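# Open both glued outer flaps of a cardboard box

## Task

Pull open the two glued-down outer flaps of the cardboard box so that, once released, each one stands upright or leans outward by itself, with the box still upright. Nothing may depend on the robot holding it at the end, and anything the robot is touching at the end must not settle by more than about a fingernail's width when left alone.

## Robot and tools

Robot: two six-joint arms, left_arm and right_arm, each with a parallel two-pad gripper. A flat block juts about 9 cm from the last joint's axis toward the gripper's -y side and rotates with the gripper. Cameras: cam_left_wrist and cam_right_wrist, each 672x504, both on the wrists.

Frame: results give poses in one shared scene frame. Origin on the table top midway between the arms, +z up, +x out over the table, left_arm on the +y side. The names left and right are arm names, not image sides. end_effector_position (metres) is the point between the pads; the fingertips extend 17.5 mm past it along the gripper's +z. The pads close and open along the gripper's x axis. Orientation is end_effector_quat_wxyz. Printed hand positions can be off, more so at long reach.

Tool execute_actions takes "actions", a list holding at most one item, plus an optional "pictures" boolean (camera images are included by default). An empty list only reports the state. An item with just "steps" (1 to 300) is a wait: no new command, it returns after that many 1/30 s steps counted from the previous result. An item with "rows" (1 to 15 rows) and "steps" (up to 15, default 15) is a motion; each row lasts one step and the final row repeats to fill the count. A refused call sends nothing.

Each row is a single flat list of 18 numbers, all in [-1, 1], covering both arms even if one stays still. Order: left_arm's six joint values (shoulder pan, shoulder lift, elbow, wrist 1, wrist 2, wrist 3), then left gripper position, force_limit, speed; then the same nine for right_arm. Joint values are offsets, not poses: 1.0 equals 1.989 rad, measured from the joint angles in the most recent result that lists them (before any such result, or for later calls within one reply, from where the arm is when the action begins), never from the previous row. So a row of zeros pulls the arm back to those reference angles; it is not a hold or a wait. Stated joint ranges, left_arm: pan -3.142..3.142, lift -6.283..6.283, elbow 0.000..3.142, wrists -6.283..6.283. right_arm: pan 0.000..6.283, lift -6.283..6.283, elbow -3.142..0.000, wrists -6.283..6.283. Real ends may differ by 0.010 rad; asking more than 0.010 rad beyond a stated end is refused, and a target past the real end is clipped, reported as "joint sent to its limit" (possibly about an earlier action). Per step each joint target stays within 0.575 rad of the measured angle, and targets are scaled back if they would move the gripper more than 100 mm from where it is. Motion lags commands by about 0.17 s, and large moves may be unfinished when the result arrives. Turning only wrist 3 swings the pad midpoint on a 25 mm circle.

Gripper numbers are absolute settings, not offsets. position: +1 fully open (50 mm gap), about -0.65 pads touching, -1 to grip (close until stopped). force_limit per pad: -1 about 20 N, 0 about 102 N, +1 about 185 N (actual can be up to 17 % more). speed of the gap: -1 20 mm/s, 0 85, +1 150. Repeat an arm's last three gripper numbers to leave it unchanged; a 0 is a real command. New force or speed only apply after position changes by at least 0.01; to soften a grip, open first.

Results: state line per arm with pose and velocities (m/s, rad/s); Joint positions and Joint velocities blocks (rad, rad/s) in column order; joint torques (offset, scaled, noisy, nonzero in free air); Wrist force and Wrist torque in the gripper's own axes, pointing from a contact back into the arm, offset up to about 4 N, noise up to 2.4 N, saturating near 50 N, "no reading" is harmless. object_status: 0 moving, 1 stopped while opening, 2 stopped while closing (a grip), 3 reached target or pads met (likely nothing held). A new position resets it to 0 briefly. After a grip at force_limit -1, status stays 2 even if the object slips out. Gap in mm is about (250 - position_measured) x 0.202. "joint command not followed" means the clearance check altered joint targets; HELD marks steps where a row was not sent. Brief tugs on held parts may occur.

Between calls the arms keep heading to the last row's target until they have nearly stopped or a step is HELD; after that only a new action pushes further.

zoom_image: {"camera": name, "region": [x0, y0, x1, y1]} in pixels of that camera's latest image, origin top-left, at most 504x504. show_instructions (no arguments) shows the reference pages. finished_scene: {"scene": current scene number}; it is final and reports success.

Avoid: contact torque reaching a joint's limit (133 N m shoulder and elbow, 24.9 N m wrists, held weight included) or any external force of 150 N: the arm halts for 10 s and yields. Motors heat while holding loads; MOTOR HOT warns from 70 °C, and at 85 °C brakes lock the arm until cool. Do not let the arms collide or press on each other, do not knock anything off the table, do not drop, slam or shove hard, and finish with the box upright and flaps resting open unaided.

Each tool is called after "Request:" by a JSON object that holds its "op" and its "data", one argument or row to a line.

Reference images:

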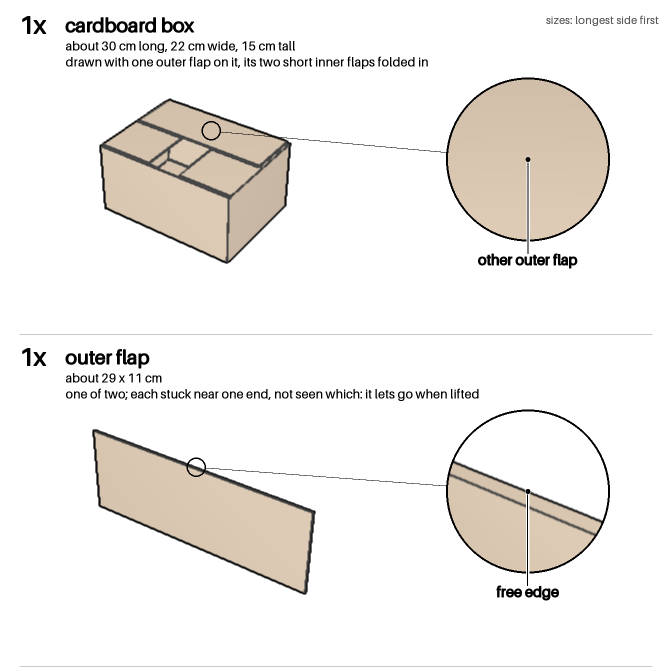

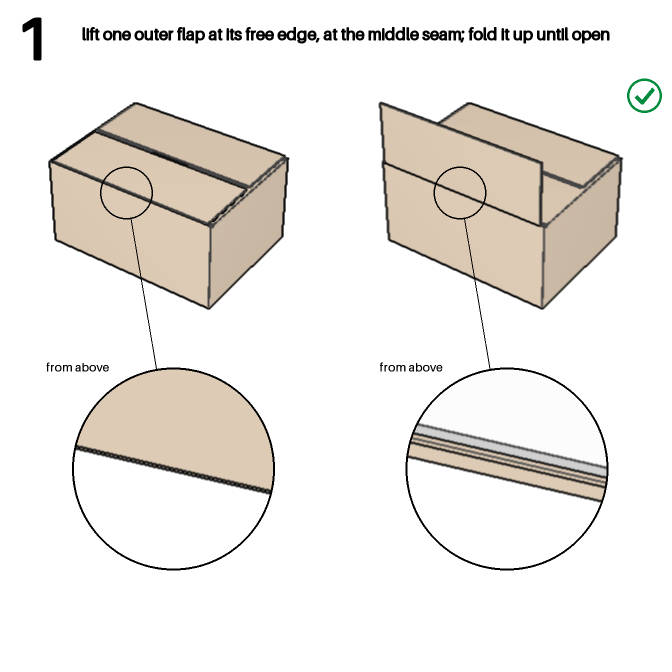

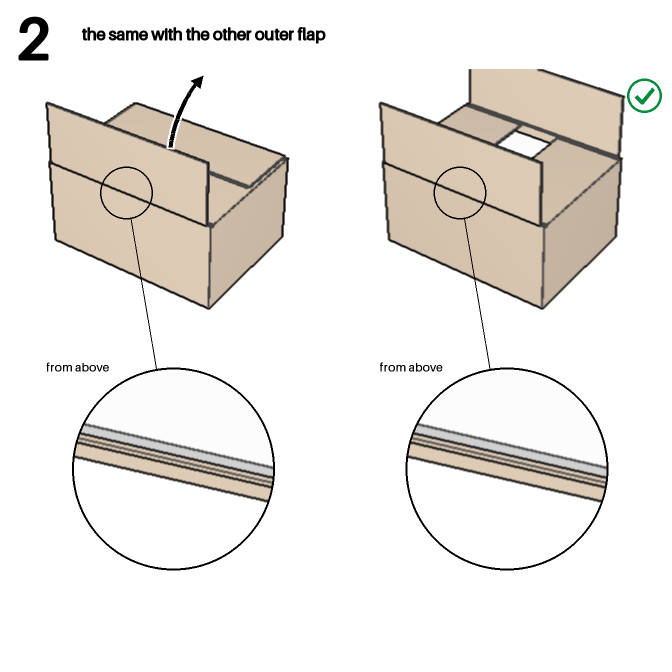

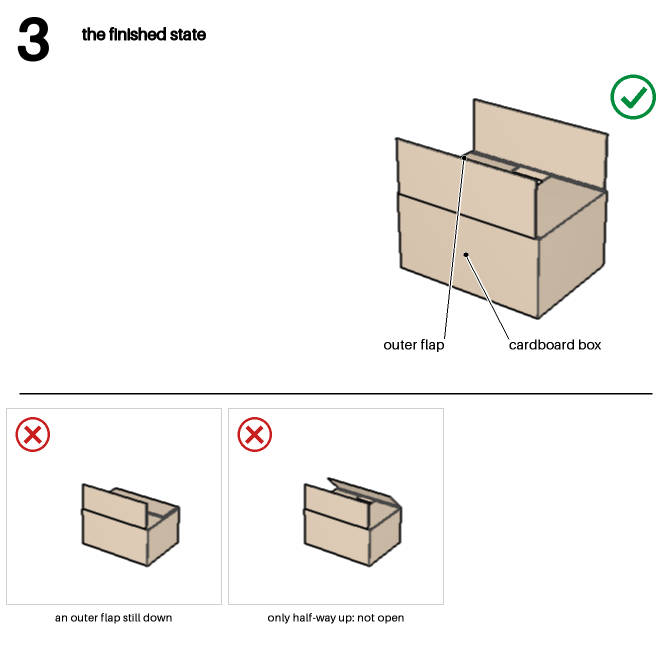

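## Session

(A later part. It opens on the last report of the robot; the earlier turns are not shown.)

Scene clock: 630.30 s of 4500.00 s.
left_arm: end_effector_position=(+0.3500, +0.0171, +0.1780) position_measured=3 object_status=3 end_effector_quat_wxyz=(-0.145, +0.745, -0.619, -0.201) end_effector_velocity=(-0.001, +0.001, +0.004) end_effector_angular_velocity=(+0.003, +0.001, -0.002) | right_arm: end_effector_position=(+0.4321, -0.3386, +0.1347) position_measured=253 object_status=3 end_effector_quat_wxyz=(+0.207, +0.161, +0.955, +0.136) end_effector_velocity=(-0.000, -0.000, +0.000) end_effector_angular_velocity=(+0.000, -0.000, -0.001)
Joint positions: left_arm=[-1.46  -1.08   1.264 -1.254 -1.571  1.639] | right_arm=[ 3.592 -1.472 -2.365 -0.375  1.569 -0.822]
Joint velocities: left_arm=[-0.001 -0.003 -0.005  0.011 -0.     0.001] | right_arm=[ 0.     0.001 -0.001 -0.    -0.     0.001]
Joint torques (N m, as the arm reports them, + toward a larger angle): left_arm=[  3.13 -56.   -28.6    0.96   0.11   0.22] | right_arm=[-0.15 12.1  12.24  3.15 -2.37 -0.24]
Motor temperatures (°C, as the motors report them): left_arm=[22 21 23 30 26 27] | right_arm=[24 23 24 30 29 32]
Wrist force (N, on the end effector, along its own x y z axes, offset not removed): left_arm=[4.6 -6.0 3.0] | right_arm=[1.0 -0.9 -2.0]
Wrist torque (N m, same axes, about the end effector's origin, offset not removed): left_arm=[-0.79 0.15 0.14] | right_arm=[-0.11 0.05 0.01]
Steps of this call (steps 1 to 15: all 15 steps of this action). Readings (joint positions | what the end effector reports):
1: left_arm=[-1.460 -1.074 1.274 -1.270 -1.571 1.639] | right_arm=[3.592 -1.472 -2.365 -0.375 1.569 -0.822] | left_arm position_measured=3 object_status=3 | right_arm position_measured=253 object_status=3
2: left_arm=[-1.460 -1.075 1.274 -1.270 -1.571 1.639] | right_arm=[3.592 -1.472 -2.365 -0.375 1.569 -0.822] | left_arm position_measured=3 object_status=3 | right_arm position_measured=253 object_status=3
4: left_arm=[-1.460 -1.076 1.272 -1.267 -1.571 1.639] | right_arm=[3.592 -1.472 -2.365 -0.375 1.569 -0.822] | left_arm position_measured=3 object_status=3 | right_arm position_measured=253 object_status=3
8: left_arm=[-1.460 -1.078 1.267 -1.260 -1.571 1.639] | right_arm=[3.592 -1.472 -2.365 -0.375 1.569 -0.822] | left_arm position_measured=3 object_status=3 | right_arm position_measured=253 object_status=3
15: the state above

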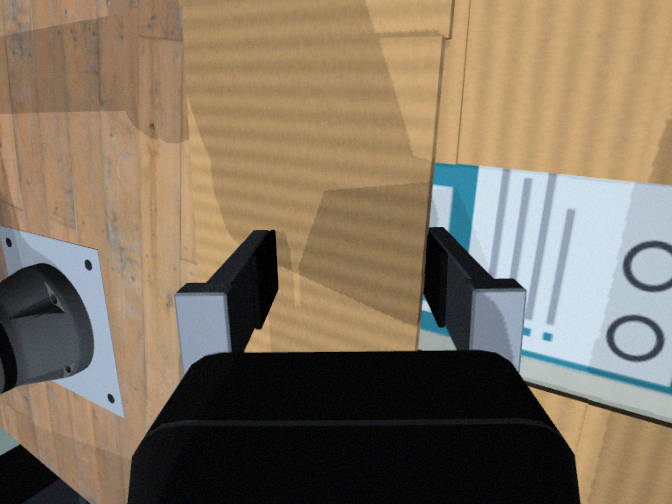

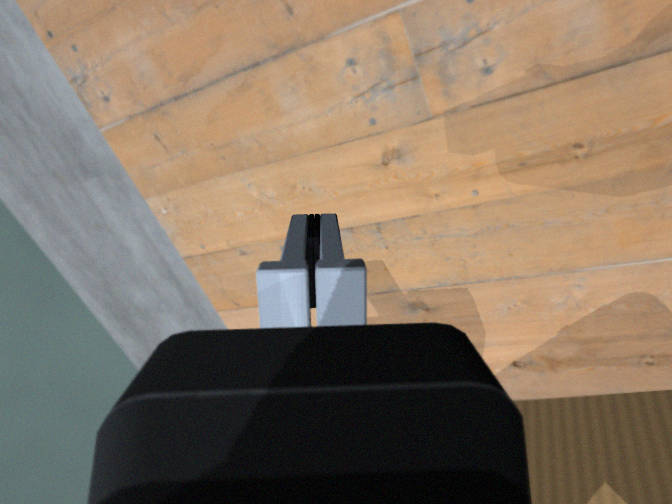

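Request:
{"op": "execute_actions", "data": {
  "actions": [
    {"rows":[[0,-0.0022,-0.0009,0.0031,0,0,1,0,0,0,0,0,0,0,0,-1,0,0],[0,-0.0022,-0.0009,0.0031,0,0,1,0,0,0,0,0,0,0,0,-1,0,0],[0,-0.0022,-0.0009,0.0031,0,0,1,0,0,0,0,0,0,0,0,-1,0,0],[0,-0.0043,-0.0018,0.0062,0,0,1,0,0,0,0,0,0,0,0,-1,0,0],[0,-0.0043,-0.0018,0.0062,0,0,1,0,0,0,0,0,0,0,0,-1,0,0],[0,-0.0043,-0.0018,0.0062,0,0,1,0,0,0,0,0,0,0,0,-1,0,0],[0,-0.0065,-0.0027,0.0093,0,0,1,0,0,0,0,0,0,0,0,-1,0,0]],"steps":15}
  ]
}}

Request:
{"op": "execute_actions", "data": {
  "actions": [
    {"rows":[[0,-0.0022,-0.0009,0.0031,0,0,1,0,0,0,0,0,0,0,0,-1,0,0],[0,-0.0022,-0.0009,0.0031,0,0,1,0,0,0,0,0,0,0,0,-1,0,0],[0,-0.0022,-0.0009,0.0031,0,0,1,0,0,0,0,0,0,0,0,-1,0,0],[0,-0.0043,-0.0018,0.0062,0,0,1,0,0,0,0,0,0,0,0,-1,0,0],[0,-0.0043,-0.0018,0.0062,0,0,1,0,0,0,0,0,0,0,0,-1,0,0],[0,-0.0043,-0.0018,0.0062,0,0,1,0,0,0,0,0,0,0,0,-1,0,0],[0,-0.0065,-0.0027,0.0093,0,0,1,0,0,0,0,0,0,0,0,-1,0,0]],"steps":15}
  ]
}}

Scene clock: 644.10 s of 4500.00 s.
left_arm: end_effector_position=(+0.3492, +0.0203, +0.1868) position_measured=3 object_status=3 end_effector_quat_wxyz=(-0.145, +0.745, -0.619, -0.201) end_effector_velocity=(-0.001, +0.002, +0.007) end_effector_angular_velocity=(-0.001, -0.000, -0.000) | right_arm: end_effector_position=(+0.4321, -0.3386, +0.1347) position_measured=253 object_status=3 end_effector_quat_wxyz=(+0.207, +0.161, +0.955, +0.136) end_effector_velocity=(+0.000, -0.000, +0.001) end_effector_angular_velocity=(+0.000, -0.001, +0.000)
Joint positions: left_arm=[-1.46  -1.092  1.259 -1.237 -1.571  1.639] | right_arm=[ 3.592 -1.472 -2.365 -0.375  1.569 -0.822]
Joint velocities: left_arm=[-0.    -0.009 -0.006  0.013 -0.     0.   ] | right_arm=[-0.     0.001  0.    -0.001 -0.    -0.001]
Joint torques (N m, as the arm reports them, + toward a larger angle): left_arm=[  2.87 -56.8  -28.66   1.64   0.04   0.2 ] | right_arm=[-1.87 13.44 13.8   3.07 -2.29 -0.33]
Motor temperatures (°C, as the motors report them): left_arm=[22 21 23 30 26 27] | right_arm=[24 23 24 30 29 32]
Wrist force (N, on the end effector, along its own x y z axes, offset not removed): left_arm=[6.3 -3.2 2.4] | right_arm=[0.2 -1.5 -1.0]
Wrist torque (N m, same axes, about the end effector's origin, offset not removed): left_arm=[-0.27 0.02 0.06] | right_arm=[-0.16 -0.02 -0.02]
Steps of this call (steps 1 to 15: the robot went on to your last target; steps 16 to 90: nothing new was sent; then 10.30 s passed at rest; steps 91 to 105: all 15 steps of this action). Readings (joint positions | what the end effector reports):
91: left_arm=[-1.460 -1.081 1.263 -1.253 -1.571 1.639] | right_arm=[3.592 -1.472 -2.365 -0.375 1.569 -0.822] | left_arm position_measured=3 object_status=3 | right_arm position_measured=253 object_status=3
92: left_arm=[-1.460 -1.081 1.263 -1.253 -1.571 1.639] | right_arm=[3.592 -1.472 -2.365 -0.375 1.569 -0.822] | left_arm position_measured=3 object_status=3 | right_arm position_measured=253 object_status=3
94: left_arm=[-1.460 -1.083 1.263 -1.251 -1.571 1.639] | right_arm=[3.592 -1.472 -2.365 -0.375 1.569 -0.822] | left_arm position_measured=3 object_status=3 | right_arm position_measured=253 object_status=3
98: left_arm=[-1.460 -1.087 1.261 -1.245 -1.571 1.639] | right_arm=[3.592 -1.472 -2.365 -0.375 1.569 -0.822] | left_arm position_measured=3 object_status=3 | right_arm position_measured=253 object_status=3
105: the state above

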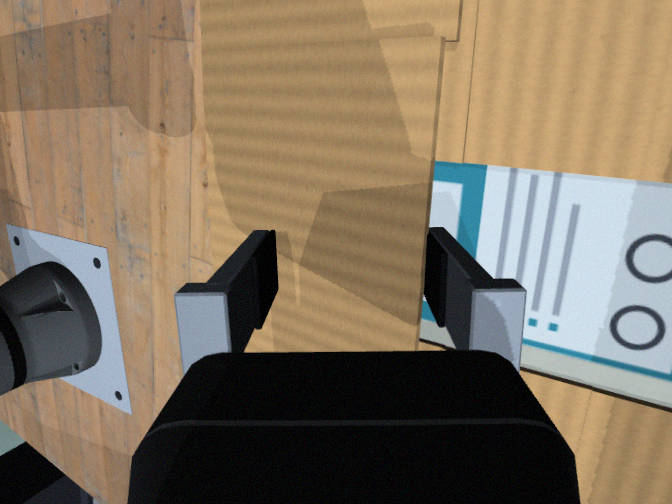

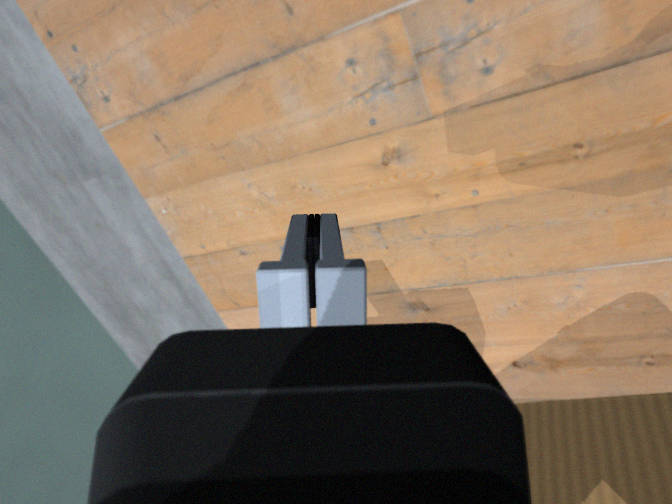

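Scene clock: 644.60 s of 4500.00 s.
left_arm: end_effector_position=(+0.3483, +0.0237, +0.1956) position_measured=3 object_status=3 end_effector_quat_wxyz=(-0.145, +0.745, -0.619, -0.201) end_effector_velocity=(+0.001, +0.003, +0.006) end_effector_angular_velocity=(-0.001, +0.000, +0.002) | right_arm: end_effector_position=(+0.4321, -0.3386, +0.1347) position_measured=253 object_status=3 end_effector_quat_wxyz=(+0.207, +0.161, +0.955, +0.136) end_effector_velocity=(-0.000, -0.001, -0.001) end_effector_angular_velocity=(-0.002, +0.001, -0.000)
Joint positions: left_arm=[-1.46  -1.104  1.254 -1.221 -1.571  1.639] | right_arm=[ 3.592 -1.472 -2.365 -0.375  1.569 -0.822]
Joint velocities: left_arm=[ 0.003 -0.009 -0.004  0.012 -0.     0.001] | right_arm=[-0.    -0.001 -0.001  0.001 -0.002 -0.   ]
Joint torques (N m, as the arm reports them, + toward a larger angle): left_arm=[  3.06 -59.11 -30.06   1.38   0.05   0.35] | right_arm=[-0.16 12.73 14.26  2.86 -2.46 -0.42]
Motor temperatures (°C, as the motors report them): left_arm=[22 21 23 30 26 27] | right_arm=[24 23 24 30 29 32]
Wrist force (N, on the end effector, along its own x y z axes, offset not removed): left_arm=[5.0 -4.8 10.0] | right_arm=[-1.1 -0.4 -1.6]
Wrist torque (N m, same axes, about the end effector's origin, offset not removed): left_arm=[-0.26 0.25 0.17] | right_arm=[-0.08 0.15 -0.12]
Steps of this call (steps 1 to 15: all 15 steps of this action). Readings (joint positions | what the end effector reports):
1: left_arm=[-1.460 -1.092 1.259 -1.237 -1.571 1.639] | right_arm=[3.592 -1.472 -2.365 -0.375 1.569 -0.822] | left_arm position_measured=3 object_status=3 | right_arm position_measured=253 object_status=3
2: left_arm=[-1.460 -1.093 1.259 -1.236 -1.571 1.639] | right_arm=[3.592 -1.472 -2.365 -0.375 1.569 -0.822] | left_arm position_measured=3 object_status=3 | right_arm position_measured=253 object_status=3
4: left_arm=[-1.460 -1.094 1.258 -1.234 -1.571 1.639] | right_arm=[3.592 -1.472 -2.365 -0.375 1.569 -0.822] | left_arm position_measured=3 object_status=3 | right_arm position_measured=253 object_status=3
8: left_arm=[-1.460 -1.098 1.256 -1.228 -1.571 1.639] | right_arm=[3.592 -1.472 -2.365 -0.375 1.569 -0.822] | left_arm position_measured=3 object_status=3 | right_arm position_measured=253 object_status=3
15: the state above

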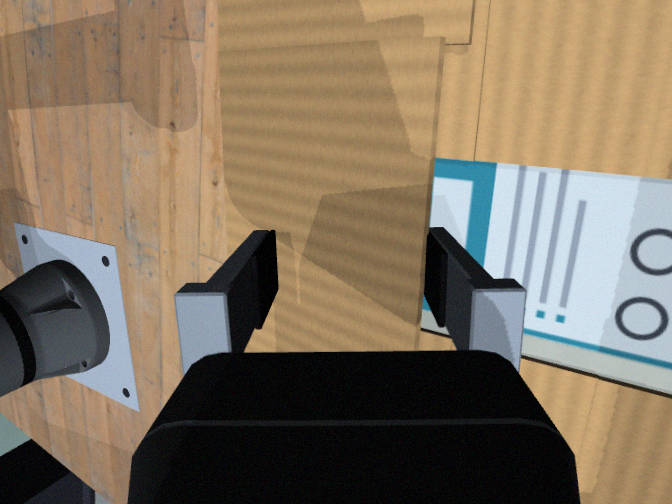

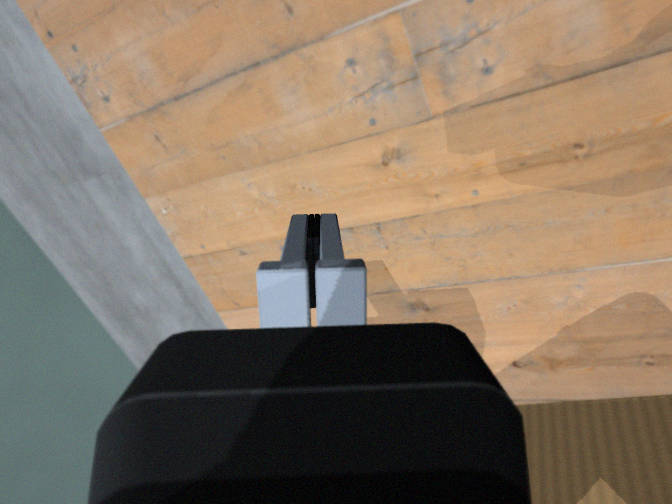

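Continue, with more inward motion (up 8, in 6).

Request:
{"op": "execute_actions", "data": {
  "actions": [
    {"rows":[[0,-0.0033,0.0011,0.0022,0,0,1,0,0,0,0,0,0,0,0,-1,0,0],[0,-0.0033,0.0011,0.0022,0,0,1,0,0,0,0,0,0,0,0,-1,0,0],[0,-0.0033,0.0011,0.0022,0,0,1,0,0,0,0,0,0,0,0,-1,0,0],[0,-0.0063,0.0022,0.0041,0,0,1,0,0,0,0,0,0,0,0,-1,0,0],[0,-0.0063,0.0022,0.0041,0,0,1,0,0,0,0,0,0,0,0,-1,0,0],[0,-0.0063,0.0022,0.0041,0,0,1,0,0,0,0,0,0,0,0,-1,0,0],[0,-0.0094,0.0032,0.0062,0,0,1,0,0,0,0,0,0,0,0,-1,0,0]],"steps":15}
  ]
}}

Request:
{"op": "execute_actions", "data": {
  "actions": [
    {"rows":[[0,-0.0033,0.0011,0.0022,0,0,1,0,0,0,0,0,0,0,0,-1,0,0],[0,-0.0033,0.0011,0.0022,0,0,1,0,0,0,0,0,0,0,0,-1,0,0],[0,-0.0033,0.0011,0.0022,0,0,1,0,0,0,0,0,0,0,0,-1,0,0],[0,-0.0063,0.0022,0.0041,0,0,1,0,0,0,0,0,0,0,0,-1,0,0],[0,-0.0063,0.0022,0.0041,0,0,1,0,0,0,0,0,0,0,0,-1,0,0],[0,-0.0063,0.0022,0.0041,0,0,1,0,0,0,0,0,0,0,0,-1,0,0],[0,-0.0094,0.0032,0.0062,0,0,1,0,0,0,0,0,0,0,0,-1,0,0]],"steps":15}
  ]
}}

Scene clock: 658.83 s of 4500.00 s.
left_arm: end_effector_position=(+0.3468, +0.0294, +0.2032) position_measured=3 object_status=3 end_effector_quat_wxyz=(-0.145, +0.745, -0.619, -0.201) end_effector_velocity=(-0.001, +0.005, +0.005) end_effector_angular_velocity=(+0.001, +0.000, +0.001) | right_arm: end_effector_position=(+0.4321, -0.3386, +0.1347) position_measured=253 object_status=3 end_effector_quat_wxyz=(+0.207, +0.161, +0.955, +0.136) end_effector_velocity=(+0.000, -0.000, +0.001) end_effector_angular_velocity=(+0.001, -0.001, -0.001)
Joint positions: left_arm=[-1.46  -1.121  1.26  -1.209 -1.571  1.639] | right_arm=[ 3.592 -1.472 -2.365 -0.375  1.569 -0.822]
Joint velocities: left_arm=[ 0.001 -0.012  0.005  0.008  0.    -0.   ] | right_arm=[-0.     0.001 -0.     0.001  0.     0.001]
Joint torques (N m, as the arm reports them, + toward a larger angle): left_arm=[  2.56 -57.19 -19.61   1.5    0.06   0.17] | right_arm=[-1.27 12.58 12.54  3.17 -2.11 -0.48]
Motor temperatures (°C, as the motors report them): left_arm=[22 22 23 30 26 27] | right_arm=[24 23 24 30 29 32]
Wrist force (N, on the end effector, along its own x y z axes, offset not removed): left_arm=[6.2 -1.8 6.6] | right_arm=[-1.7 -0.3 -1.5]
Wrist torque (N m, same axes, about the end effector's origin, offset not removed): left_arm=[-0.22 0.05 0.17] | right_arm=[-0.07 0.26 -0.06]
Steps of this call (steps 1 to 15: the robot went on to your last target; steps 16 to 90: nothing new was sent; then 10.73 s passed at rest; steps 91 to 105: all 15 steps of this action). Readings (joint positions | what the end effector reports):
91: left_arm=[-1.460 -1.105 1.254 -1.219 -1.571 1.639] | right_arm=[3.592 -1.472 -2.365 -0.375 1.569 -0.822] | left_arm position_measured=3 object_status=3 | right_arm position_measured=253 object_status=3
92: left_arm=[-1.460 -1.106 1.254 -1.219 -1.571 1.639] | right_arm=[3.592 -1.472 -2.365 -0.375 1.569 -0.822] | left_arm position_measured=3 object_status=3 | right_arm position_measured=253 object_status=3
94: left_arm=[-1.460 -1.107 1.254 -1.218 -1.571 1.639] | right_arm=[3.592 -1.472 -2.365 -0.375 1.569 -0.822] | left_arm position_measured=3 object_status=3 | right_arm position_measured=253 object_status=3
98: left_arm=[-1.460 -1.113 1.257 -1.214 -1.571 1.639] | right_arm=[3.592 -1.472 -2.365 -0.375 1.569 -0.822] | left_arm position_measured=3 object_status=3 | right_arm position_measured=253 object_status=3
105: the state above

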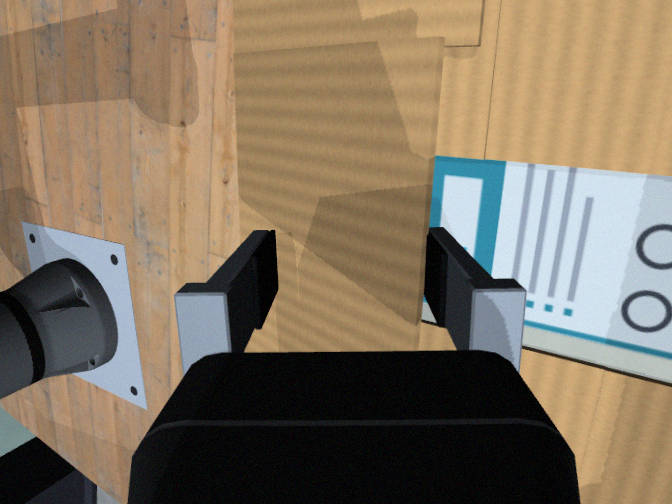

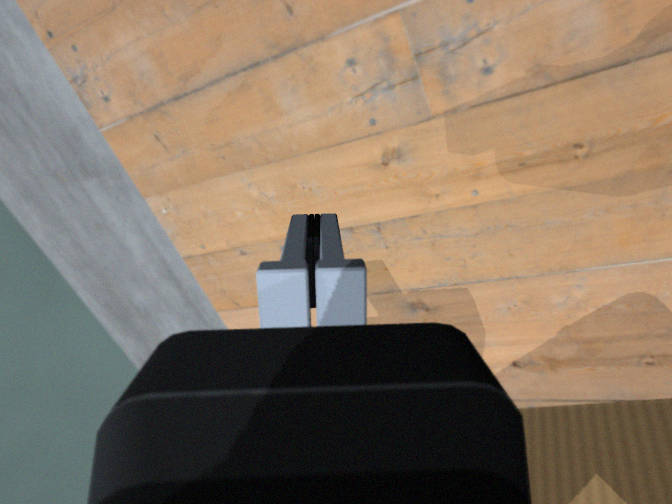

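Scene clock: 659.33 s of 4500.00 s.
left_arm: end_effector_position=(+0.3453, +0.0352, +0.2107) position_measured=3 object_status=3 end_effector_quat_wxyz=(-0.145, +0.745, -0.619, -0.201) end_effector_velocity=(-0.001, +0.004, +0.005) end_effector_angular_velocity=(+0.001, -0.000, +0.000) | right_arm: end_effector_position=(+0.4321, -0.3386, +0.1347) position_measured=253 object_status=3 end_effector_quat_wxyz=(+0.207, +0.161, +0.955, +0.136) end_effector_velocity=(+0.000, -0.000, -0.000) end_effector_angular_velocity=(-0.000, +0.000, -0.000)
Joint positions: left_arm=[-1.46  -1.138  1.266 -1.198 -1.571  1.639] | right_arm=[ 3.592 -1.472 -2.365 -0.375  1.569 -0.822]
Joint velocities: left_arm=[-0.    -0.012  0.005  0.008  0.    -0.001] | right_arm=[-0.    -0.001  0.001 -0.    -0.    -0.   ]
Joint torques (N m, as the arm reports them, + toward a larger angle): left_arm=[  3.16 -50.52 -17.23  -0.39   0.03   0.28] | right_arm=[-1.01 12.54 14.01  2.93 -2.21 -0.42]
Motor temperatures (°C, as the motors report them): left_arm=[22 22 23 30 26 27] | right_arm=[24 23 24 30 29 32]
Wrist force (N, on the end effector, along its own x y z axes, offset not removed): left_arm=[-2.7 1.9 5.7] | right_arm=[0.0 0.0 0.5]
Wrist torque (N m, same axes, about the end effector's origin, offset not removed): left_arm=[0.48 0.47 0.35] | right_arm=[0.21 0.04 -0.21]
Steps of this call (steps 1 to 15: all 15 steps of this action). Readings (joint positions | what the end effector reports):
1: left_arm=[-1.460 -1.121 1.260 -1.209 -1.571 1.639] | right_arm=[3.592 -1.472 -2.365 -0.375 1.569 -0.822] | left_arm position_measured=3 object_status=3 | right_arm position_measured=253 object_status=3
2: left_arm=[-1.460 -1.122 1.260 -1.209 -1.571 1.639] | right_arm=[3.592 -1.472 -2.365 -0.375 1.569 -0.822] | left_arm position_measured=3 object_status=3 | right_arm position_measured=253 object_status=3
4: left_arm=[-1.460 -1.124 1.261 -1.207 -1.571 1.639] | right_arm=[3.592 -1.472 -2.365 -0.375 1.569 -0.822] | left_arm position_measured=3 object_status=3 | right_arm position_measured=253 object_status=3
8: left_arm=[-1.460 -1.130 1.263 -1.203 -1.571 1.639] | right_arm=[3.592 -1.472 -2.365 -0.375 1.569 -0.822] | left_arm position_measured=3 object_status=3 | right_arm position_measured=253 object_status=3
15: the state above

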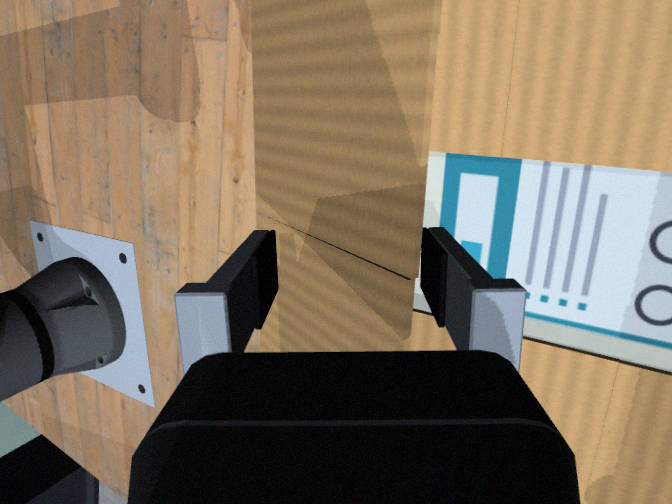

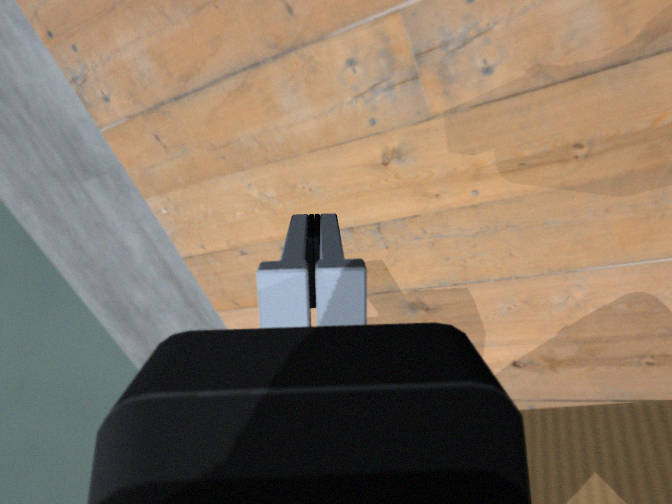

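Request:
{"op": "execute_actions", "data": {
  "actions": [
    {"rows":[[0,-0.0049,0.004,0.0009,0,0,1,0,0,0,0,0,0,0,0,-1,0,0],[0,-0.0099,0.008,0.0018,0,0,1,0,0,0,0,0,0,0,0,-1,0,0],[0,-0.0148,0.0119,0.0028,0,0,1,0,0,0,0,0,0,0,0,-1,0,0],[0,-0.0197,0.0159,0.0037,0,0,1,0,0,0,0,0,0,0,0,-1,0,0],[0,-0.0247,0.0199,0.0046,0,0,1,0,0,0,0,0,0,0,0,-1,0,0],[0,-0.0296,0.0239,0.0055,0,0,1,0,0,0,0,0,0,0,0,-1,0,0],[0,-0.0345,0.0279,0.0064,0,0,1,0,0,0,0,0,0,0,0,-1,0,0],[0,-0.0394,0.0318,0.0074,0,0,1,0,0,0,0,0,0,0,0,-1,0,0],[0,-0.0444,0.0358,0.0083,0,0,1,0,0,0,0,0,0,0,0,-1,0,0],[0,-0.0493,0.0398,0.0092,0,0,1,0,0,0,0,0,0,0,0,-1,0,0]],"steps":15}
  ],
  "pictures": false
}}

Request:
{"op": "execute_actions", "data": {
  "actions": [
    {"steps":12}
  ]
}}

Request:
{"op": "execute_actions", "data": {
  "actions": [
    {"rows":[[0,-0.0062,0.0056,0.0005,0,0,1,0,0,0,0,0,0,0,0,-1,0,0],[0,-0.0123,0.0112,0.0011,0,0,1,0,0,0,0,0,0,0,0,-1,0,0],[0,-0.0185,0.0168,0.0016,0,0,1,0,0,0,0,0,0,0,0,-1,0,0],[0,-0.0246,0.0225,0.0022,0,0,1,0,0,0,0,0,0,0,0,-1,0,0],[0,-0.0308,0.0281,0.0027,0,0,1,0,0,0,0,0,0,0,0,-1,0,0],[0,-0.037,0.0337,0.0033,0,0,1,0,0,0,0,0,0,0,0,-1,0,0],[0,-0.0431,0.0393,0.0038,0,0,1,0,0,0,0,0,0,0,0,-1,0,0],[0,-0.0493,0.0449,0.0044,0,0,1,0,0,0,0,0,0,0,0,-1,0,0],[0,-0.0554,0.0505,0.0049,0,0,1,0,0,0,0,0,0,0,0,-1,0,0],[0,-0.0616,0.0561,0.0055,0,0,1,0,0,0,0,0,0,0,0,-1,0,0],[0,-0.0678,0.0617,0.006,0,0,1,0,0,0,0,0,0,0,0,-1,0,0],[0,-0.0739,0.0674,0.0066,0,0,1,0,0,0,0,0,0,0,0,-1,0,0],[0,-0.0801,0.073,0.0071,0,0,1,0,0,0,0,0,0,0,0,-1,0,0],[0,-0.0862,0.0786,0.0077,0,0,1,0,0,0,0,0,0,0,0,-1,0,0],[0,-0.0924,0.0842,0.0082,0,0,1,0,0,0,0,0,0,0,0,-1,0,0]],"steps":15}
  ],
  "pictures": false
}}

Request:
{"op": "execute_actions", "data": {
  "actions": [
    {"steps":25}
  ]
}}

Scene clock: 681.87 s of 4500.00 s.
left_arm: end_effector_position=(+0.3373, +0.0663, +0.2306) position_measured=3 object_status=3 end_effector_quat_wxyz=(-0.145, +0.745, -0.619, -0.200) end_effector_velocity=(-0.010, +0.041, +0.024) end_effector_angular_velocity=(-0.001, -0.000, +0.000) | right_arm: end_effector_position=(+0.4321, -0.3386, +0.1347) position_measured=253 object_status=3 end_effector_quat_wxyz=(+0.207, +0.161, +0.955, +0.136) end_effector_velocity=(+0.000, -0.000, -0.000) end_effector_angular_velocity=(-0.001, +0.000, +0.001)
Joint positions: left_arm=[-1.46  -1.222  1.334 -1.182 -1.571  1.639] | right_arm=[ 3.592 -1.472 -2.365 -0.375  1.569 -0.822]
Joint velocities: left_arm=[ 0.001 -0.108  0.088  0.019  0.     0.   ] | right_arm=[-0.    -0.     0.    -0.    -0.    -0.002]
Joint torques (N m, as the arm reports them, + toward a larger angle): left_arm=[  2.47 -43.84 -17.92   0.48   0.06   0.26] | right_arm=[-2.63 11.73 13.23  3.16 -2.45 -0.41]
Motor temperatures (°C, as the motors report them): left_arm=[22 22 23 30 26 27] | right_arm=[24 23 24 30 29 32]
Wrist force (N, on the end effector, along its own x y z axes, offset not removed): left_arm=[2.0 -2.2 0.7] | right_arm=[-0.8 0.0 -0.8]
Wrist torque (N m, same axes, about the end effector's origin, offset not removed): left_arm=[-0.30 0.09 0.09] | right_arm=[0.01 0.28 -0.05]
Steps of this call (steps 1 to 15: the robot went on to your last target; steps 16 to 90: nothing new was sent; then 19.03 s passed at rest; steps 91 to 105: all 15 steps of this action). Readings (joint positions | what the end effector reports):
91: left_arm=[-1.460 -1.140 1.266 -1.197 -1.571 1.639] | right_arm=[3.592 -1.472 -2.365 -0.375 1.569 -0.822] | left_arm position_measured=3 object_status=3 | right_arm position_measured=253 object_status=3
92: left_arm=[-1.460 -1.141 1.267 -1.197 -1.571 1.639] | right_arm=[3.592 -1.472 -2.365 -0.375 1.569 -0.822] | left_arm position_measured=3 object_status=3 | right_arm position_measured=253 object_status=3
94: left_arm=[-1.460 -1.146 1.272 -1.196 -1.571 1.639] | right_arm=[3.592 -1.472 -2.365 -0.375 1.569 -0.822] | left_arm position_measured=3 object_status=3 | right_arm position_measured=253 object_status=3
98: left_arm=[-1.460 -1.172 1.293 -1.191 -1.571 1.639] | right_arm=[3.592 -1.472 -2.365 -0.375 1.569 -0.822] | left_arm position_measured=3 object_status=3 | right_arm position_measured=253 object_status=3
105: the state above

Scene clock: 682.27 s of 4500.00 s.
left_arm: end_effector_position=(+0.3360, +0.0713, +0.2335) position_measured=3 object_status=3 end_effector_quat_wxyz=(-0.145, +0.745, -0.619, -0.200) end_effector_velocity=(-0.001, +0.001, +0.002) end_effector_angular_velocity=(-0.002, -0.000, -0.001) | right_arm: end_effector_position=(+0.4321, -0.3386, +0.1347) position_measured=253 object_status=3 end_effector_quat_wxyz=(+0.207, +0.161, +0.955, +0.136) end_effector_velocity=(-0.000, +0.000, -0.000) end_effector_angular_velocity=(+0.002, +0.001, -0.000)
Joint positions: left_arm=[-1.46  -1.236  1.344 -1.18  -1.571  1.639] | right_arm=[ 3.592 -1.472 -2.365 -0.375  1.569 -0.822]
Joint velocities: left_arm=[-0.001 -0.005  0.002  0.001  0.     0.001] | right_arm=[-0.    -0.    -0.     0.     0.002  0.001]
Joint torques (N m, as the arm reports them, + toward a larger angle): left_arm=[  2.94 -48.84 -14.84   0.59   0.07   0.27] | right_arm=[-1.37 13.23 12.63  2.78 -2.29 -0.14]
Motor temperatures (°C, as the motors report them): left_arm=[22 22 23 30 26 27] | right_arm=[24 23 24 30 29 32]
Wrist force (N, on the end effector, along its own x y z axes, offset not removed): left_arm=[1.9 -0.5 0.1] | right_arm=[0.2 -1.4 -0.4]
Wrist torque (N m, same axes, about the end effector's origin, offset not removed): left_arm=[0.03 -0.03 0.09] | right_arm=[-0.18 0.11 -0.01]
Steps of this call (steps 1 to 12: the robot went on to your last target). Readings (joint positions | what the end effector reports):
1: left_arm=[-1.460 -1.226 1.336 -1.182 -1.571 1.639] | right_arm=[3.592 -1.472 -2.365 -0.375 1.569 -0.822] | left_arm position_measured=3 object_status=3 | right_arm position_measured=253 object_status=3
2: left_arm=[-1.460 -1.228 1.338 -1.181 -1.571 1.639] | right_arm=[3.592 -1.472 -2.365 -0.375 1.569 -0.822] | left_arm position_measured=3 object_status=3 | right_arm position_measured=253 object_status=3
4: left_arm=[-1.460 -1.231 1.341 -1.181 -1.571 1.639] | right_arm=[3.592 -1.472 -2.365 -0.375 1.569 -0.822] | left_arm position_measured=3 object_status=3 | right_arm position_measured=253 object_status=3
8: left_arm=[-1.460 -1.235 1.343 -1.180 -1.571 1.639] | right_arm=[3.592 -1.472 -2.365 -0.375 1.569 -0.822] | left_arm position_measured=3 object_status=3 | right_arm position_measured=253 object_status=3
12: the state above

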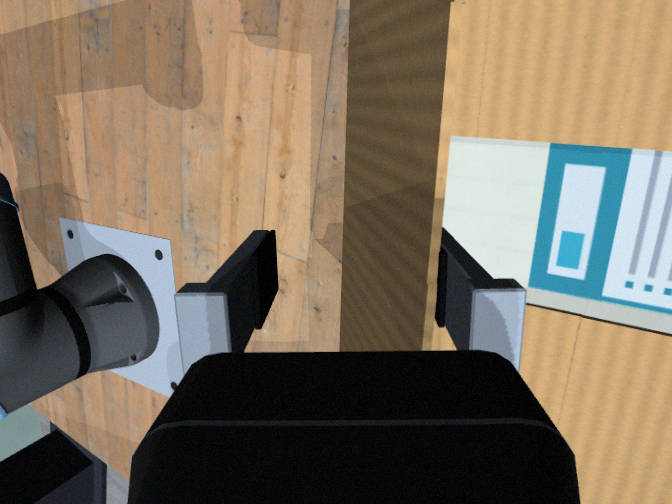

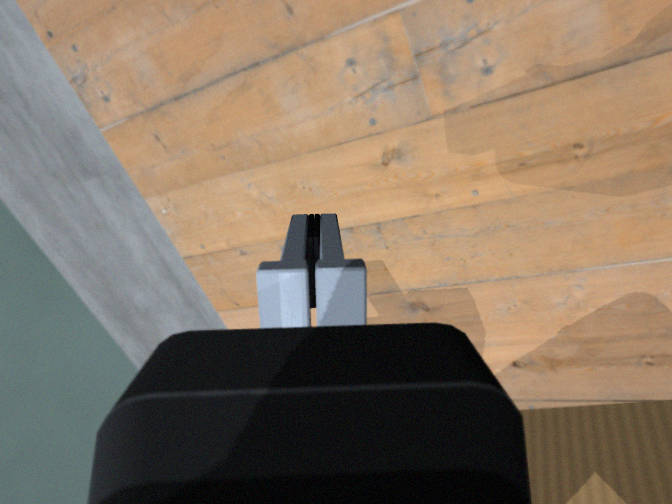

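Scene clock: 682.77 s of 4500.00 s.
left_arm: end_effector_position=(+0.3238, +0.1187, +0.2515) position_measured=3 object_status=3 end_effector_quat_wxyz=(-0.145, +0.745, -0.619, -0.201) end_effector_velocity=(-0.036, +0.141, +0.044) end_effector_angular_velocity=(+0.000, +0.000, +0.001) | right_arm: end_effector_position=(+0.4321, -0.3386, +0.1347) position_measured=253 object_status=3 end_effector_quat_wxyz=(+0.207, +0.161, +0.955, +0.136) end_effector_velocity=(+0.000, +0.000, +0.001) end_effector_angular_velocity=(+0.001, -0.001, -0.001)
Joint positions: left_arm=[-1.46  -1.356  1.454 -1.169 -1.571  1.639] | right_arm=[ 3.592 -1.472 -2.365 -0.375  1.569 -0.822]
Joint velocities: left_arm=[ 0.001 -0.352  0.322  0.031  0.     0.   ] | right_arm=[-0.     0.001  0.001 -0.    -0.     0.001]
Joint torques (N m, as the arm reports them, + toward a larger angle): left_arm=[  3.11 -44.69 -15.73   0.98  -0.02   0.21] | right_arm=[-1.04 13.26 13.46  2.82 -2.18 -0.33]
Motor temperatures (°C, as the motors report them): left_arm=[22 22 23 30 26 27] | right_arm=[24 23 24 30 29 32]
Wrist force (N, on the end effector, along its own x y z axes, offset not removed): left_arm=[1.1 -3.4 5.0] | right_arm=[-0.1 -1.1 -1.5]
Wrist torque (N m, same axes, about the end effector's origin, offset not removed): left_arm=[-0.09 0.24 0.06] | right_arm=[-0.09 -0.06 -0.11]
Steps of this call (steps 1 to 15: all 15 steps of this action). Readings (joint positions | what the end effector reports):
1: left_arm=[-1.460 -1.236 1.344 -1.180 -1.571 1.639] | right_arm=[3.592 -1.472 -2.365 -0.375 1.569 -0.822] | left_arm position_measured=3 object_status=3 | right_arm position_measured=253 object_status=3
2: left_arm=[-1.460 -1.237 1.345 -1.180 -1.571 1.639] | right_arm=[3.592 -1.472 -2.365 -0.375 1.569 -0.822] | left_arm position_measured=3 object_status=3 | right_arm position_measured=253 object_status=3
4: left_arm=[-1.460 -1.245 1.353 -1.179 -1.571 1.639] | right_arm=[3.592 -1.472 -2.365 -0.375 1.569 -0.822] | left_arm position_measured=3 object_status=3 | right_arm position_measured=253 object_status=3
8: left_arm=[-1.460 -1.278 1.383 -1.176 -1.571 1.639] | right_arm=[3.592 -1.472 -2.365 -0.375 1.569 -0.822] | left_arm position_measured=3 object_status=3 | right_arm position_measured=253 object_status=3
15: the state above

Scene clock: 683.60 s of 4500.00 s.
left_arm: end_effector_position=(+0.3173, +0.1440, +0.2586) position_measured=3 object_status=3 end_effector_quat_wxyz=(-0.145, +0.745, -0.619, -0.200) end_effector_velocity=(-0.000, +0.000, -0.000) end_effector_angular_velocity=(+0.000, -0.000, +0.000) | right_arm: end_effector_position=(+0.4321, -0.3386, +0.1347) position_measured=253 object_status=3 end_effector_quat_wxyz=(+0.207, +0.161, +0.955, +0.136) end_effector_velocity=(+0.000, +0.000, +0.000) end_effector_angular_velocity=(+0.001, -0.000, +0.001)
Joint positions: left_arm=[-1.46  -1.419  1.512 -1.164 -1.571  1.639] | right_arm=[ 3.592 -1.472 -2.365 -0.375  1.569 -0.822]
Joint velocities: left_arm=[-0.001 -0.001  0.001  0.    -0.    -0.001] | right_arm=[ 0.     0.     0.001 -0.     0.001 -0.   ]
Joint torques (N m, as the arm reports them, + toward a larger angle): left_arm=[  3.18 -39.98 -15.56   0.64  -0.03   0.22] | right_arm=[-2.03 12.63 12.83  3.02 -2.3  -0.18]
Motor temperatures (°C, as the motors report them): left_arm=[22 22 23 30 26 27] | right_arm=[24 23 24 30 29 32]
Wrist force (N, on the end effector, along its own x y z axes, offset not removed): left_arm=[3.2 -4.2 2.0] | right_arm=[-2.1 1.0 -1.4]
Wrist torque (N m, same axes, about the end effector's origin, offset not removed): left_arm=[-0.41 -0.01 0.05] | right_arm=[0.17 0.40 -0.11]
Steps of this call (steps 1 to 25: the robot went on to your last target). Readings (joint positions | what the end effector reports):
1: left_arm=[-1.460 -1.368 1.465 -1.168 -1.571 1.639] | right_arm=[3.592 -1.472 -2.365 -0.375 1.569 -0.822] | left_arm position_measured=3 object_status=3 | right_arm position_measured=253 object_status=3
2: left_arm=[-1.460 -1.379 1.475 -1.167 -1.571 1.639] | right_arm=[3.592 -1.472 -2.365 -0.375 1.569 -0.822] | left_arm position_measured=3 object_status=3 | right_arm position_measured=253 object_status=3
4: left_arm=[-1.460 -1.395 1.490 -1.166 -1.571 1.639] | right_arm=[3.592 -1.472 -2.365 -0.375 1.569 -0.822] | left_arm position_measured=3 object_status=3 | right_arm position_measured=253 object_status=3
8: left_arm=[-1.460 -1.411 1.504 -1.164 -1.571 1.639] | right_arm=[3.592 -1.472 -2.365 -0.375 1.569 -0.822] | left_arm position_measured=3 object_status=3 | right_arm position_measured=253 object_status=3
25: the state above

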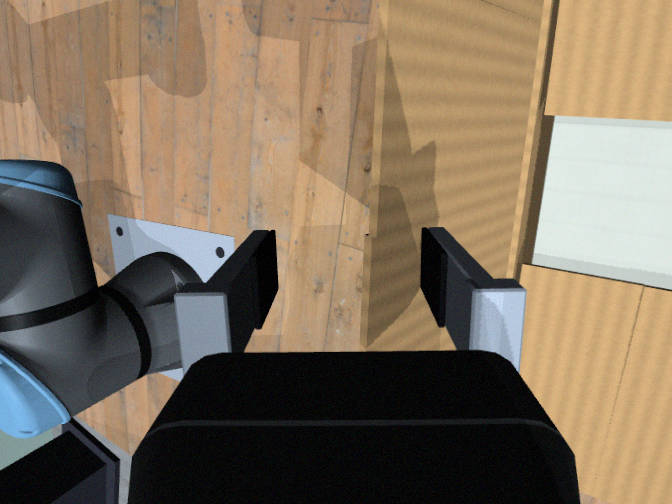

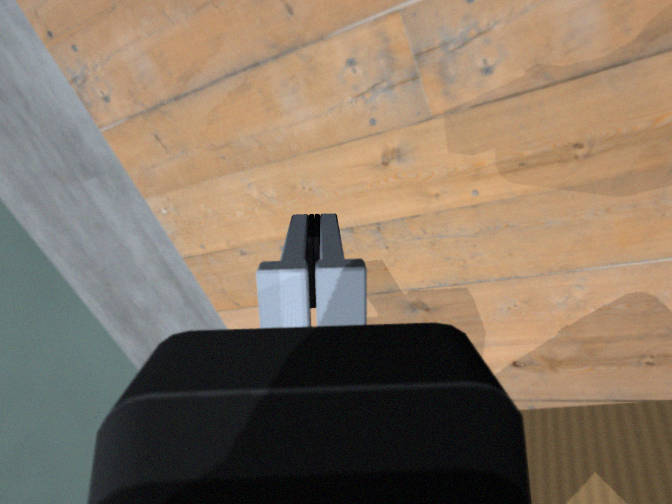

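Request:
{"op": "execute_actions", "data": {
  "actions": [
    {"rows":[[0,0,-0.15,0.05,0,0,1,0,0,0,0,0,0,0,0,-1,0,0]],"steps":15}
  ],
  "pictures": false
}}

Request:
{"op": "execute_actions", "data": {
  "actions": [
    {"rows":[[0,0,-0.03,-0.08,0,0,1,0,0,0,0,0,0,0,0,-1,0,0]],"steps":15}
  ],
  "pictures": false
}}

Request:
{"op": "execute_actions", "data": {
  "actions": [
    {"steps":20}
  ]
}}

Scene clock: 691.73 s of 4500.00 s.
left_arm: end_effector_position=(+0.3295, +0.0968, +0.3657) position_measured=3 object_status=3 end_effector_quat_wxyz=(-0.091, +0.760, -0.631, -0.126) end_effector_velocity=(+0.005, -0.017, +0.052) end_effector_angular_velocity=(-0.092, -0.024, +0.001) | right_arm: end_effector_position=(+0.4321, -0.3386, +0.1347) position_measured=253 object_status=3 end_effector_quat_wxyz=(+0.207, +0.161, +0.955, +0.136) end_effector_velocity=(+0.000, +0.001, -0.000) end_effector_angular_velocity=(+0.001, +0.001, +0.000)
Joint positions: left_arm=[-1.46  -1.419  1.231 -1.069 -1.571  1.639] | right_arm=[ 3.592 -1.472 -2.365 -0.375  1.569 -0.822]
Joint velocities: left_arm=[ 0.001 -0.    -0.132  0.037 -0.    -0.   ] | right_arm=[ 0.    -0.001  0.     0.     0.001  0.001]
Joint torques (N m, as the arm reports them, + toward a larger angle): left_arm=[  3.17 -27.95 -30.28  -0.31   0.08   0.33] | right_arm=[-1.36 12.84 12.85  2.91 -2.13 -0.18]
Motor temperatures (°C, as the motors report them): left_arm=[22 22 23 30 26 27] | right_arm=[24 23 24 30 29 32]
Wrist force (N, on the end effector, along its own x y z axes, offset not removed): left_arm=[1.7 0.4 4.9] | right_arm=[-0.5 -2.7 -1.3]
Wrist torque (N m, same axes, about the end effector's origin, offset not removed): left_arm=[0.17 -0.24 -0.01] | right_arm=[-0.46 0.24 -0.09]
Steps of this call (steps 1 to 15: the robot went on to your last target; steps 16 to 90: nothing new was sent; then 4.63 s passed at rest; steps 91 to 105: all 15 steps of this action). Readings (joint positions | what the end effector reports):
91: left_arm=[-1.460 -1.419 1.512 -1.163 -1.571 1.639] | right_arm=[3.592 -1.472 -2.365 -0.375 1.569 -0.822] | left_arm position_measured=3 object_status=3 | right_arm position_measured=253 object_status=3
92: left_arm=[-1.460 -1.419 1.509 -1.160 -1.571 1.639] | right_arm=[3.592 -1.472 -2.365 -0.375 1.569 -0.822] | left_arm position_measured=3 object_status=3 | right_arm position_measured=253 object_status=3
94: left_arm=[-1.460 -1.419 1.462 -1.135 -1.571 1.639] | right_arm=[3.592 -1.472 -2.365 -0.375 1.569 -0.822] | left_arm position_measured=3 object_status=3 | right_arm position_measured=253 object_status=3
98: left_arm=[-1.460 -1.419 1.319 -1.094 -1.571 1.639] | right_arm=[3.592 -1.472 -2.365 -0.375 1.569 -0.822] | left_arm position_measured=3 object_status=3 | right_arm position_measured=253 object_status=3
105: the state above

Scene clock: 692.23 s of 4500.00 s.
left_arm: end_effector_position=(+0.3433, +0.0431, +0.3968) position_measured=3 object_status=3 end_effector_quat_wxyz=(-0.030, +0.768, -0.638, -0.042) end_effector_velocity=(+0.005, -0.017, +0.010) end_effector_angular_velocity=(-0.064, -0.016, +0.000) | right_arm: end_effector_position=(+0.4321, -0.3386, +0.1347) position_measured=253 object_status=3 end_effector_quat_wxyz=(+0.207, +0.161, +0.955, +0.136) end_effector_velocity=(-0.000, -0.000, +0.000) end_effector_angular_velocity=(-0.000, -0.001, +0.000)
Joint positions: left_arm=[-1.46  -1.419  1.173 -1.221 -1.571  1.639] | right_arm=[ 3.592 -1.472 -2.365 -0.375  1.569 -0.822]
Joint velocities: left_arm=[ 0.001 -0.    -0.014 -0.053 -0.     0.001] | right_arm=[ 0.     0.001 -0.    -0.001 -0.    -0.   ]
Joint torques (N m, as the arm reports them, + toward a larger angle): left_arm=[  3.01 -39.81 -30.35  -4.56   0.16   0.22] | right_arm=[-1.6  11.92 12.79  2.96 -2.36 -0.32]
Motor temperatures (°C, as the motors report them): left_arm=[22 22 23 30 26 27] | right_arm=[24 23 24 30 29 32]
Wrist force (N, on the end effector, along its own x y z axes, offset not removed): left_arm=[-2.1 -2.4 3.1] | right_arm=[-2.0 1.4 0.3]
Wrist torque (N m, same axes, about the end effector's origin, offset not removed): left_arm=[-0.19 0.50 0.17] | right_arm=[0.29 0.24 -0.12]
Steps of this call (steps 1 to 15: all 15 steps of this action). Readings (joint positions | what the end effector reports):
1: left_arm=[-1.460 -1.419 1.227 -1.068 -1.571 1.639] | right_arm=[3.592 -1.472 -2.365 -0.375 1.569 -0.822] | left_arm position_measured=3 object_status=3 | right_arm position_measured=253 object_status=3
2: left_arm=[-1.460 -1.419 1.221 -1.070 -1.571 1.639] | right_arm=[3.592 -1.472 -2.365 -0.375 1.569 -0.822] | left_arm position_measured=3 object_status=3 | right_arm position_measured=253 object_status=3
4: left_arm=[-1.460 -1.419 1.203 -1.110 -1.571 1.639] | right_arm=[3.592 -1.472 -2.365 -0.375 1.569 -0.822] | left_arm position_measured=3 object_status=3 | right_arm position_measured=253 object_status=3
8: left_arm=[-1.460 -1.419 1.182 -1.186 -1.571 1.639] | right_arm=[3.592 -1.472 -2.365 -0.375 1.569 -0.822] | left_arm position_measured=3 object_status=3 | right_arm position_measured=253 object_status=3
15: the state above

Scene clock: 692.90 s of 4500.00 s.
left_arm: end_effector_position=(+0.3439, +0.0409, +0.3982) position_measured=3 object_status=3 end_effector_quat_wxyz=(-0.028, +0.768, -0.638, -0.038) end_effector_velocity=(+0.000, +0.000, -0.000) end_effector_angular_velocity=(-0.000, +0.000, -0.001) | right_arm: end_effector_position=(+0.4321, -0.3386, +0.1347) position_measured=253 object_status=3 end_effector_quat_wxyz=(+0.207, +0.161, +0.955, +0.136) end_effector_velocity=(+0.000, +0.000, +0.000) end_effector_angular_velocity=(+0.000, -0.001, +0.000)
Joint positions: left_arm=[-1.46  -1.419  1.171 -1.228 -1.571  1.639] | right_arm=[ 3.592 -1.472 -2.365 -0.375  1.569 -0.822]
Joint velocities: left_arm=[ 0.001 -0.     0.001 -0.001 -0.     0.002] | right_arm=[-0.     0.     0.     0.001  0.    -0.   ]
Joint torques (N m, as the arm reports them, + toward a larger angle): left_arm=[  3.22 -40.66 -30.83  -4.28   0.08   0.22] | right_arm=[-2.61 13.36 12.7   2.83 -2.45 -0.33]
Motor temperatures (°C, as the motors report them): left_arm=[22 22 23 30 26 27] | right_arm=[24 23 24 30 29 32]
Wrist force (N, on the end effector, along its own x y z axes, offset not removed): left_arm=[-5.0 0.7 8.8] | right_arm=[-0.2 -2.3 1.5]
Wrist torque (N m, same axes, about the end effector's origin, offset not removed): left_arm=[0.38 0.88 0.11] | right_arm=[-0.19 0.03 -0.17]
Steps of this call (steps 1 to 15: the robot went on to your last target; steps 16 to 20: nothing new was sent). Readings (joint positions | what the end effector reports):
1: left_arm=[-1.460 -1.419 1.172 -1.223 -1.571 1.639] | right_arm=[3.592 -1.472 -2.365 -0.375 1.569 -0.822] | left_arm position_measured=3 object_status=3 | right_arm position_measured=253 object_status=3
2: left_arm=[-1.460 -1.419 1.172 -1.224 -1.571 1.639] | right_arm=[3.592 -1.472 -2.365 -0.375 1.569 -0.822] | left_arm position_measured=3 object_status=3 | right_arm position_measured=253 object_status=3
4: left_arm=[-1.460 -1.419 1.172 -1.226 -1.571 1.639] | right_arm=[3.592 -1.472 -2.365 -0.375 1.569 -0.822] | left_arm position_measured=3 object_status=3 | right_arm position_measured=253 object_status=3
8: left_arm=[-1.460 -1.419 1.171 -1.227 -1.571 1.639] | right_arm=[3.592 -1.472 -2.365 -0.375 1.569 -0.822] | left_arm position_measured=3 object_status=3 | right_arm position_measured=253 object_status=3
20: the state above
All arms were judged still, so your last target was given up. Only a new action makes them travel on or press farther. Fingers that are still opening or closing keep moving.

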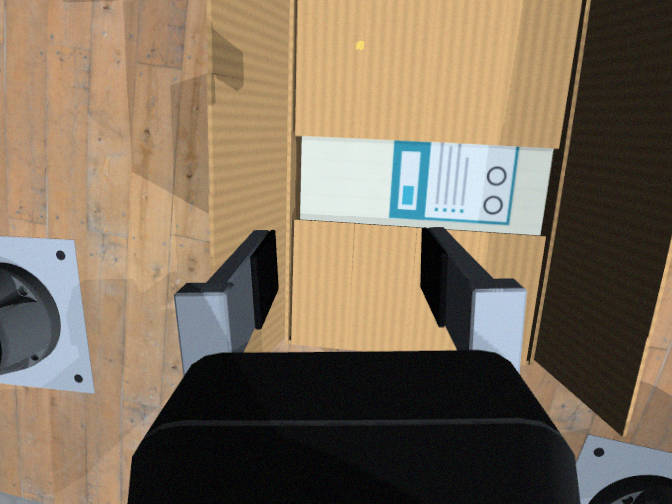

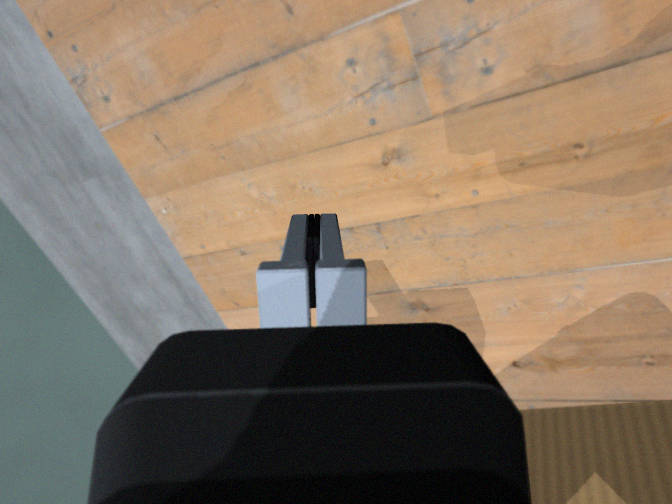

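Both flaps lean outward.

Request:
{"op": "finished_scene", "data": {
  "scene": 1
}}

The scene is finished: the task was done.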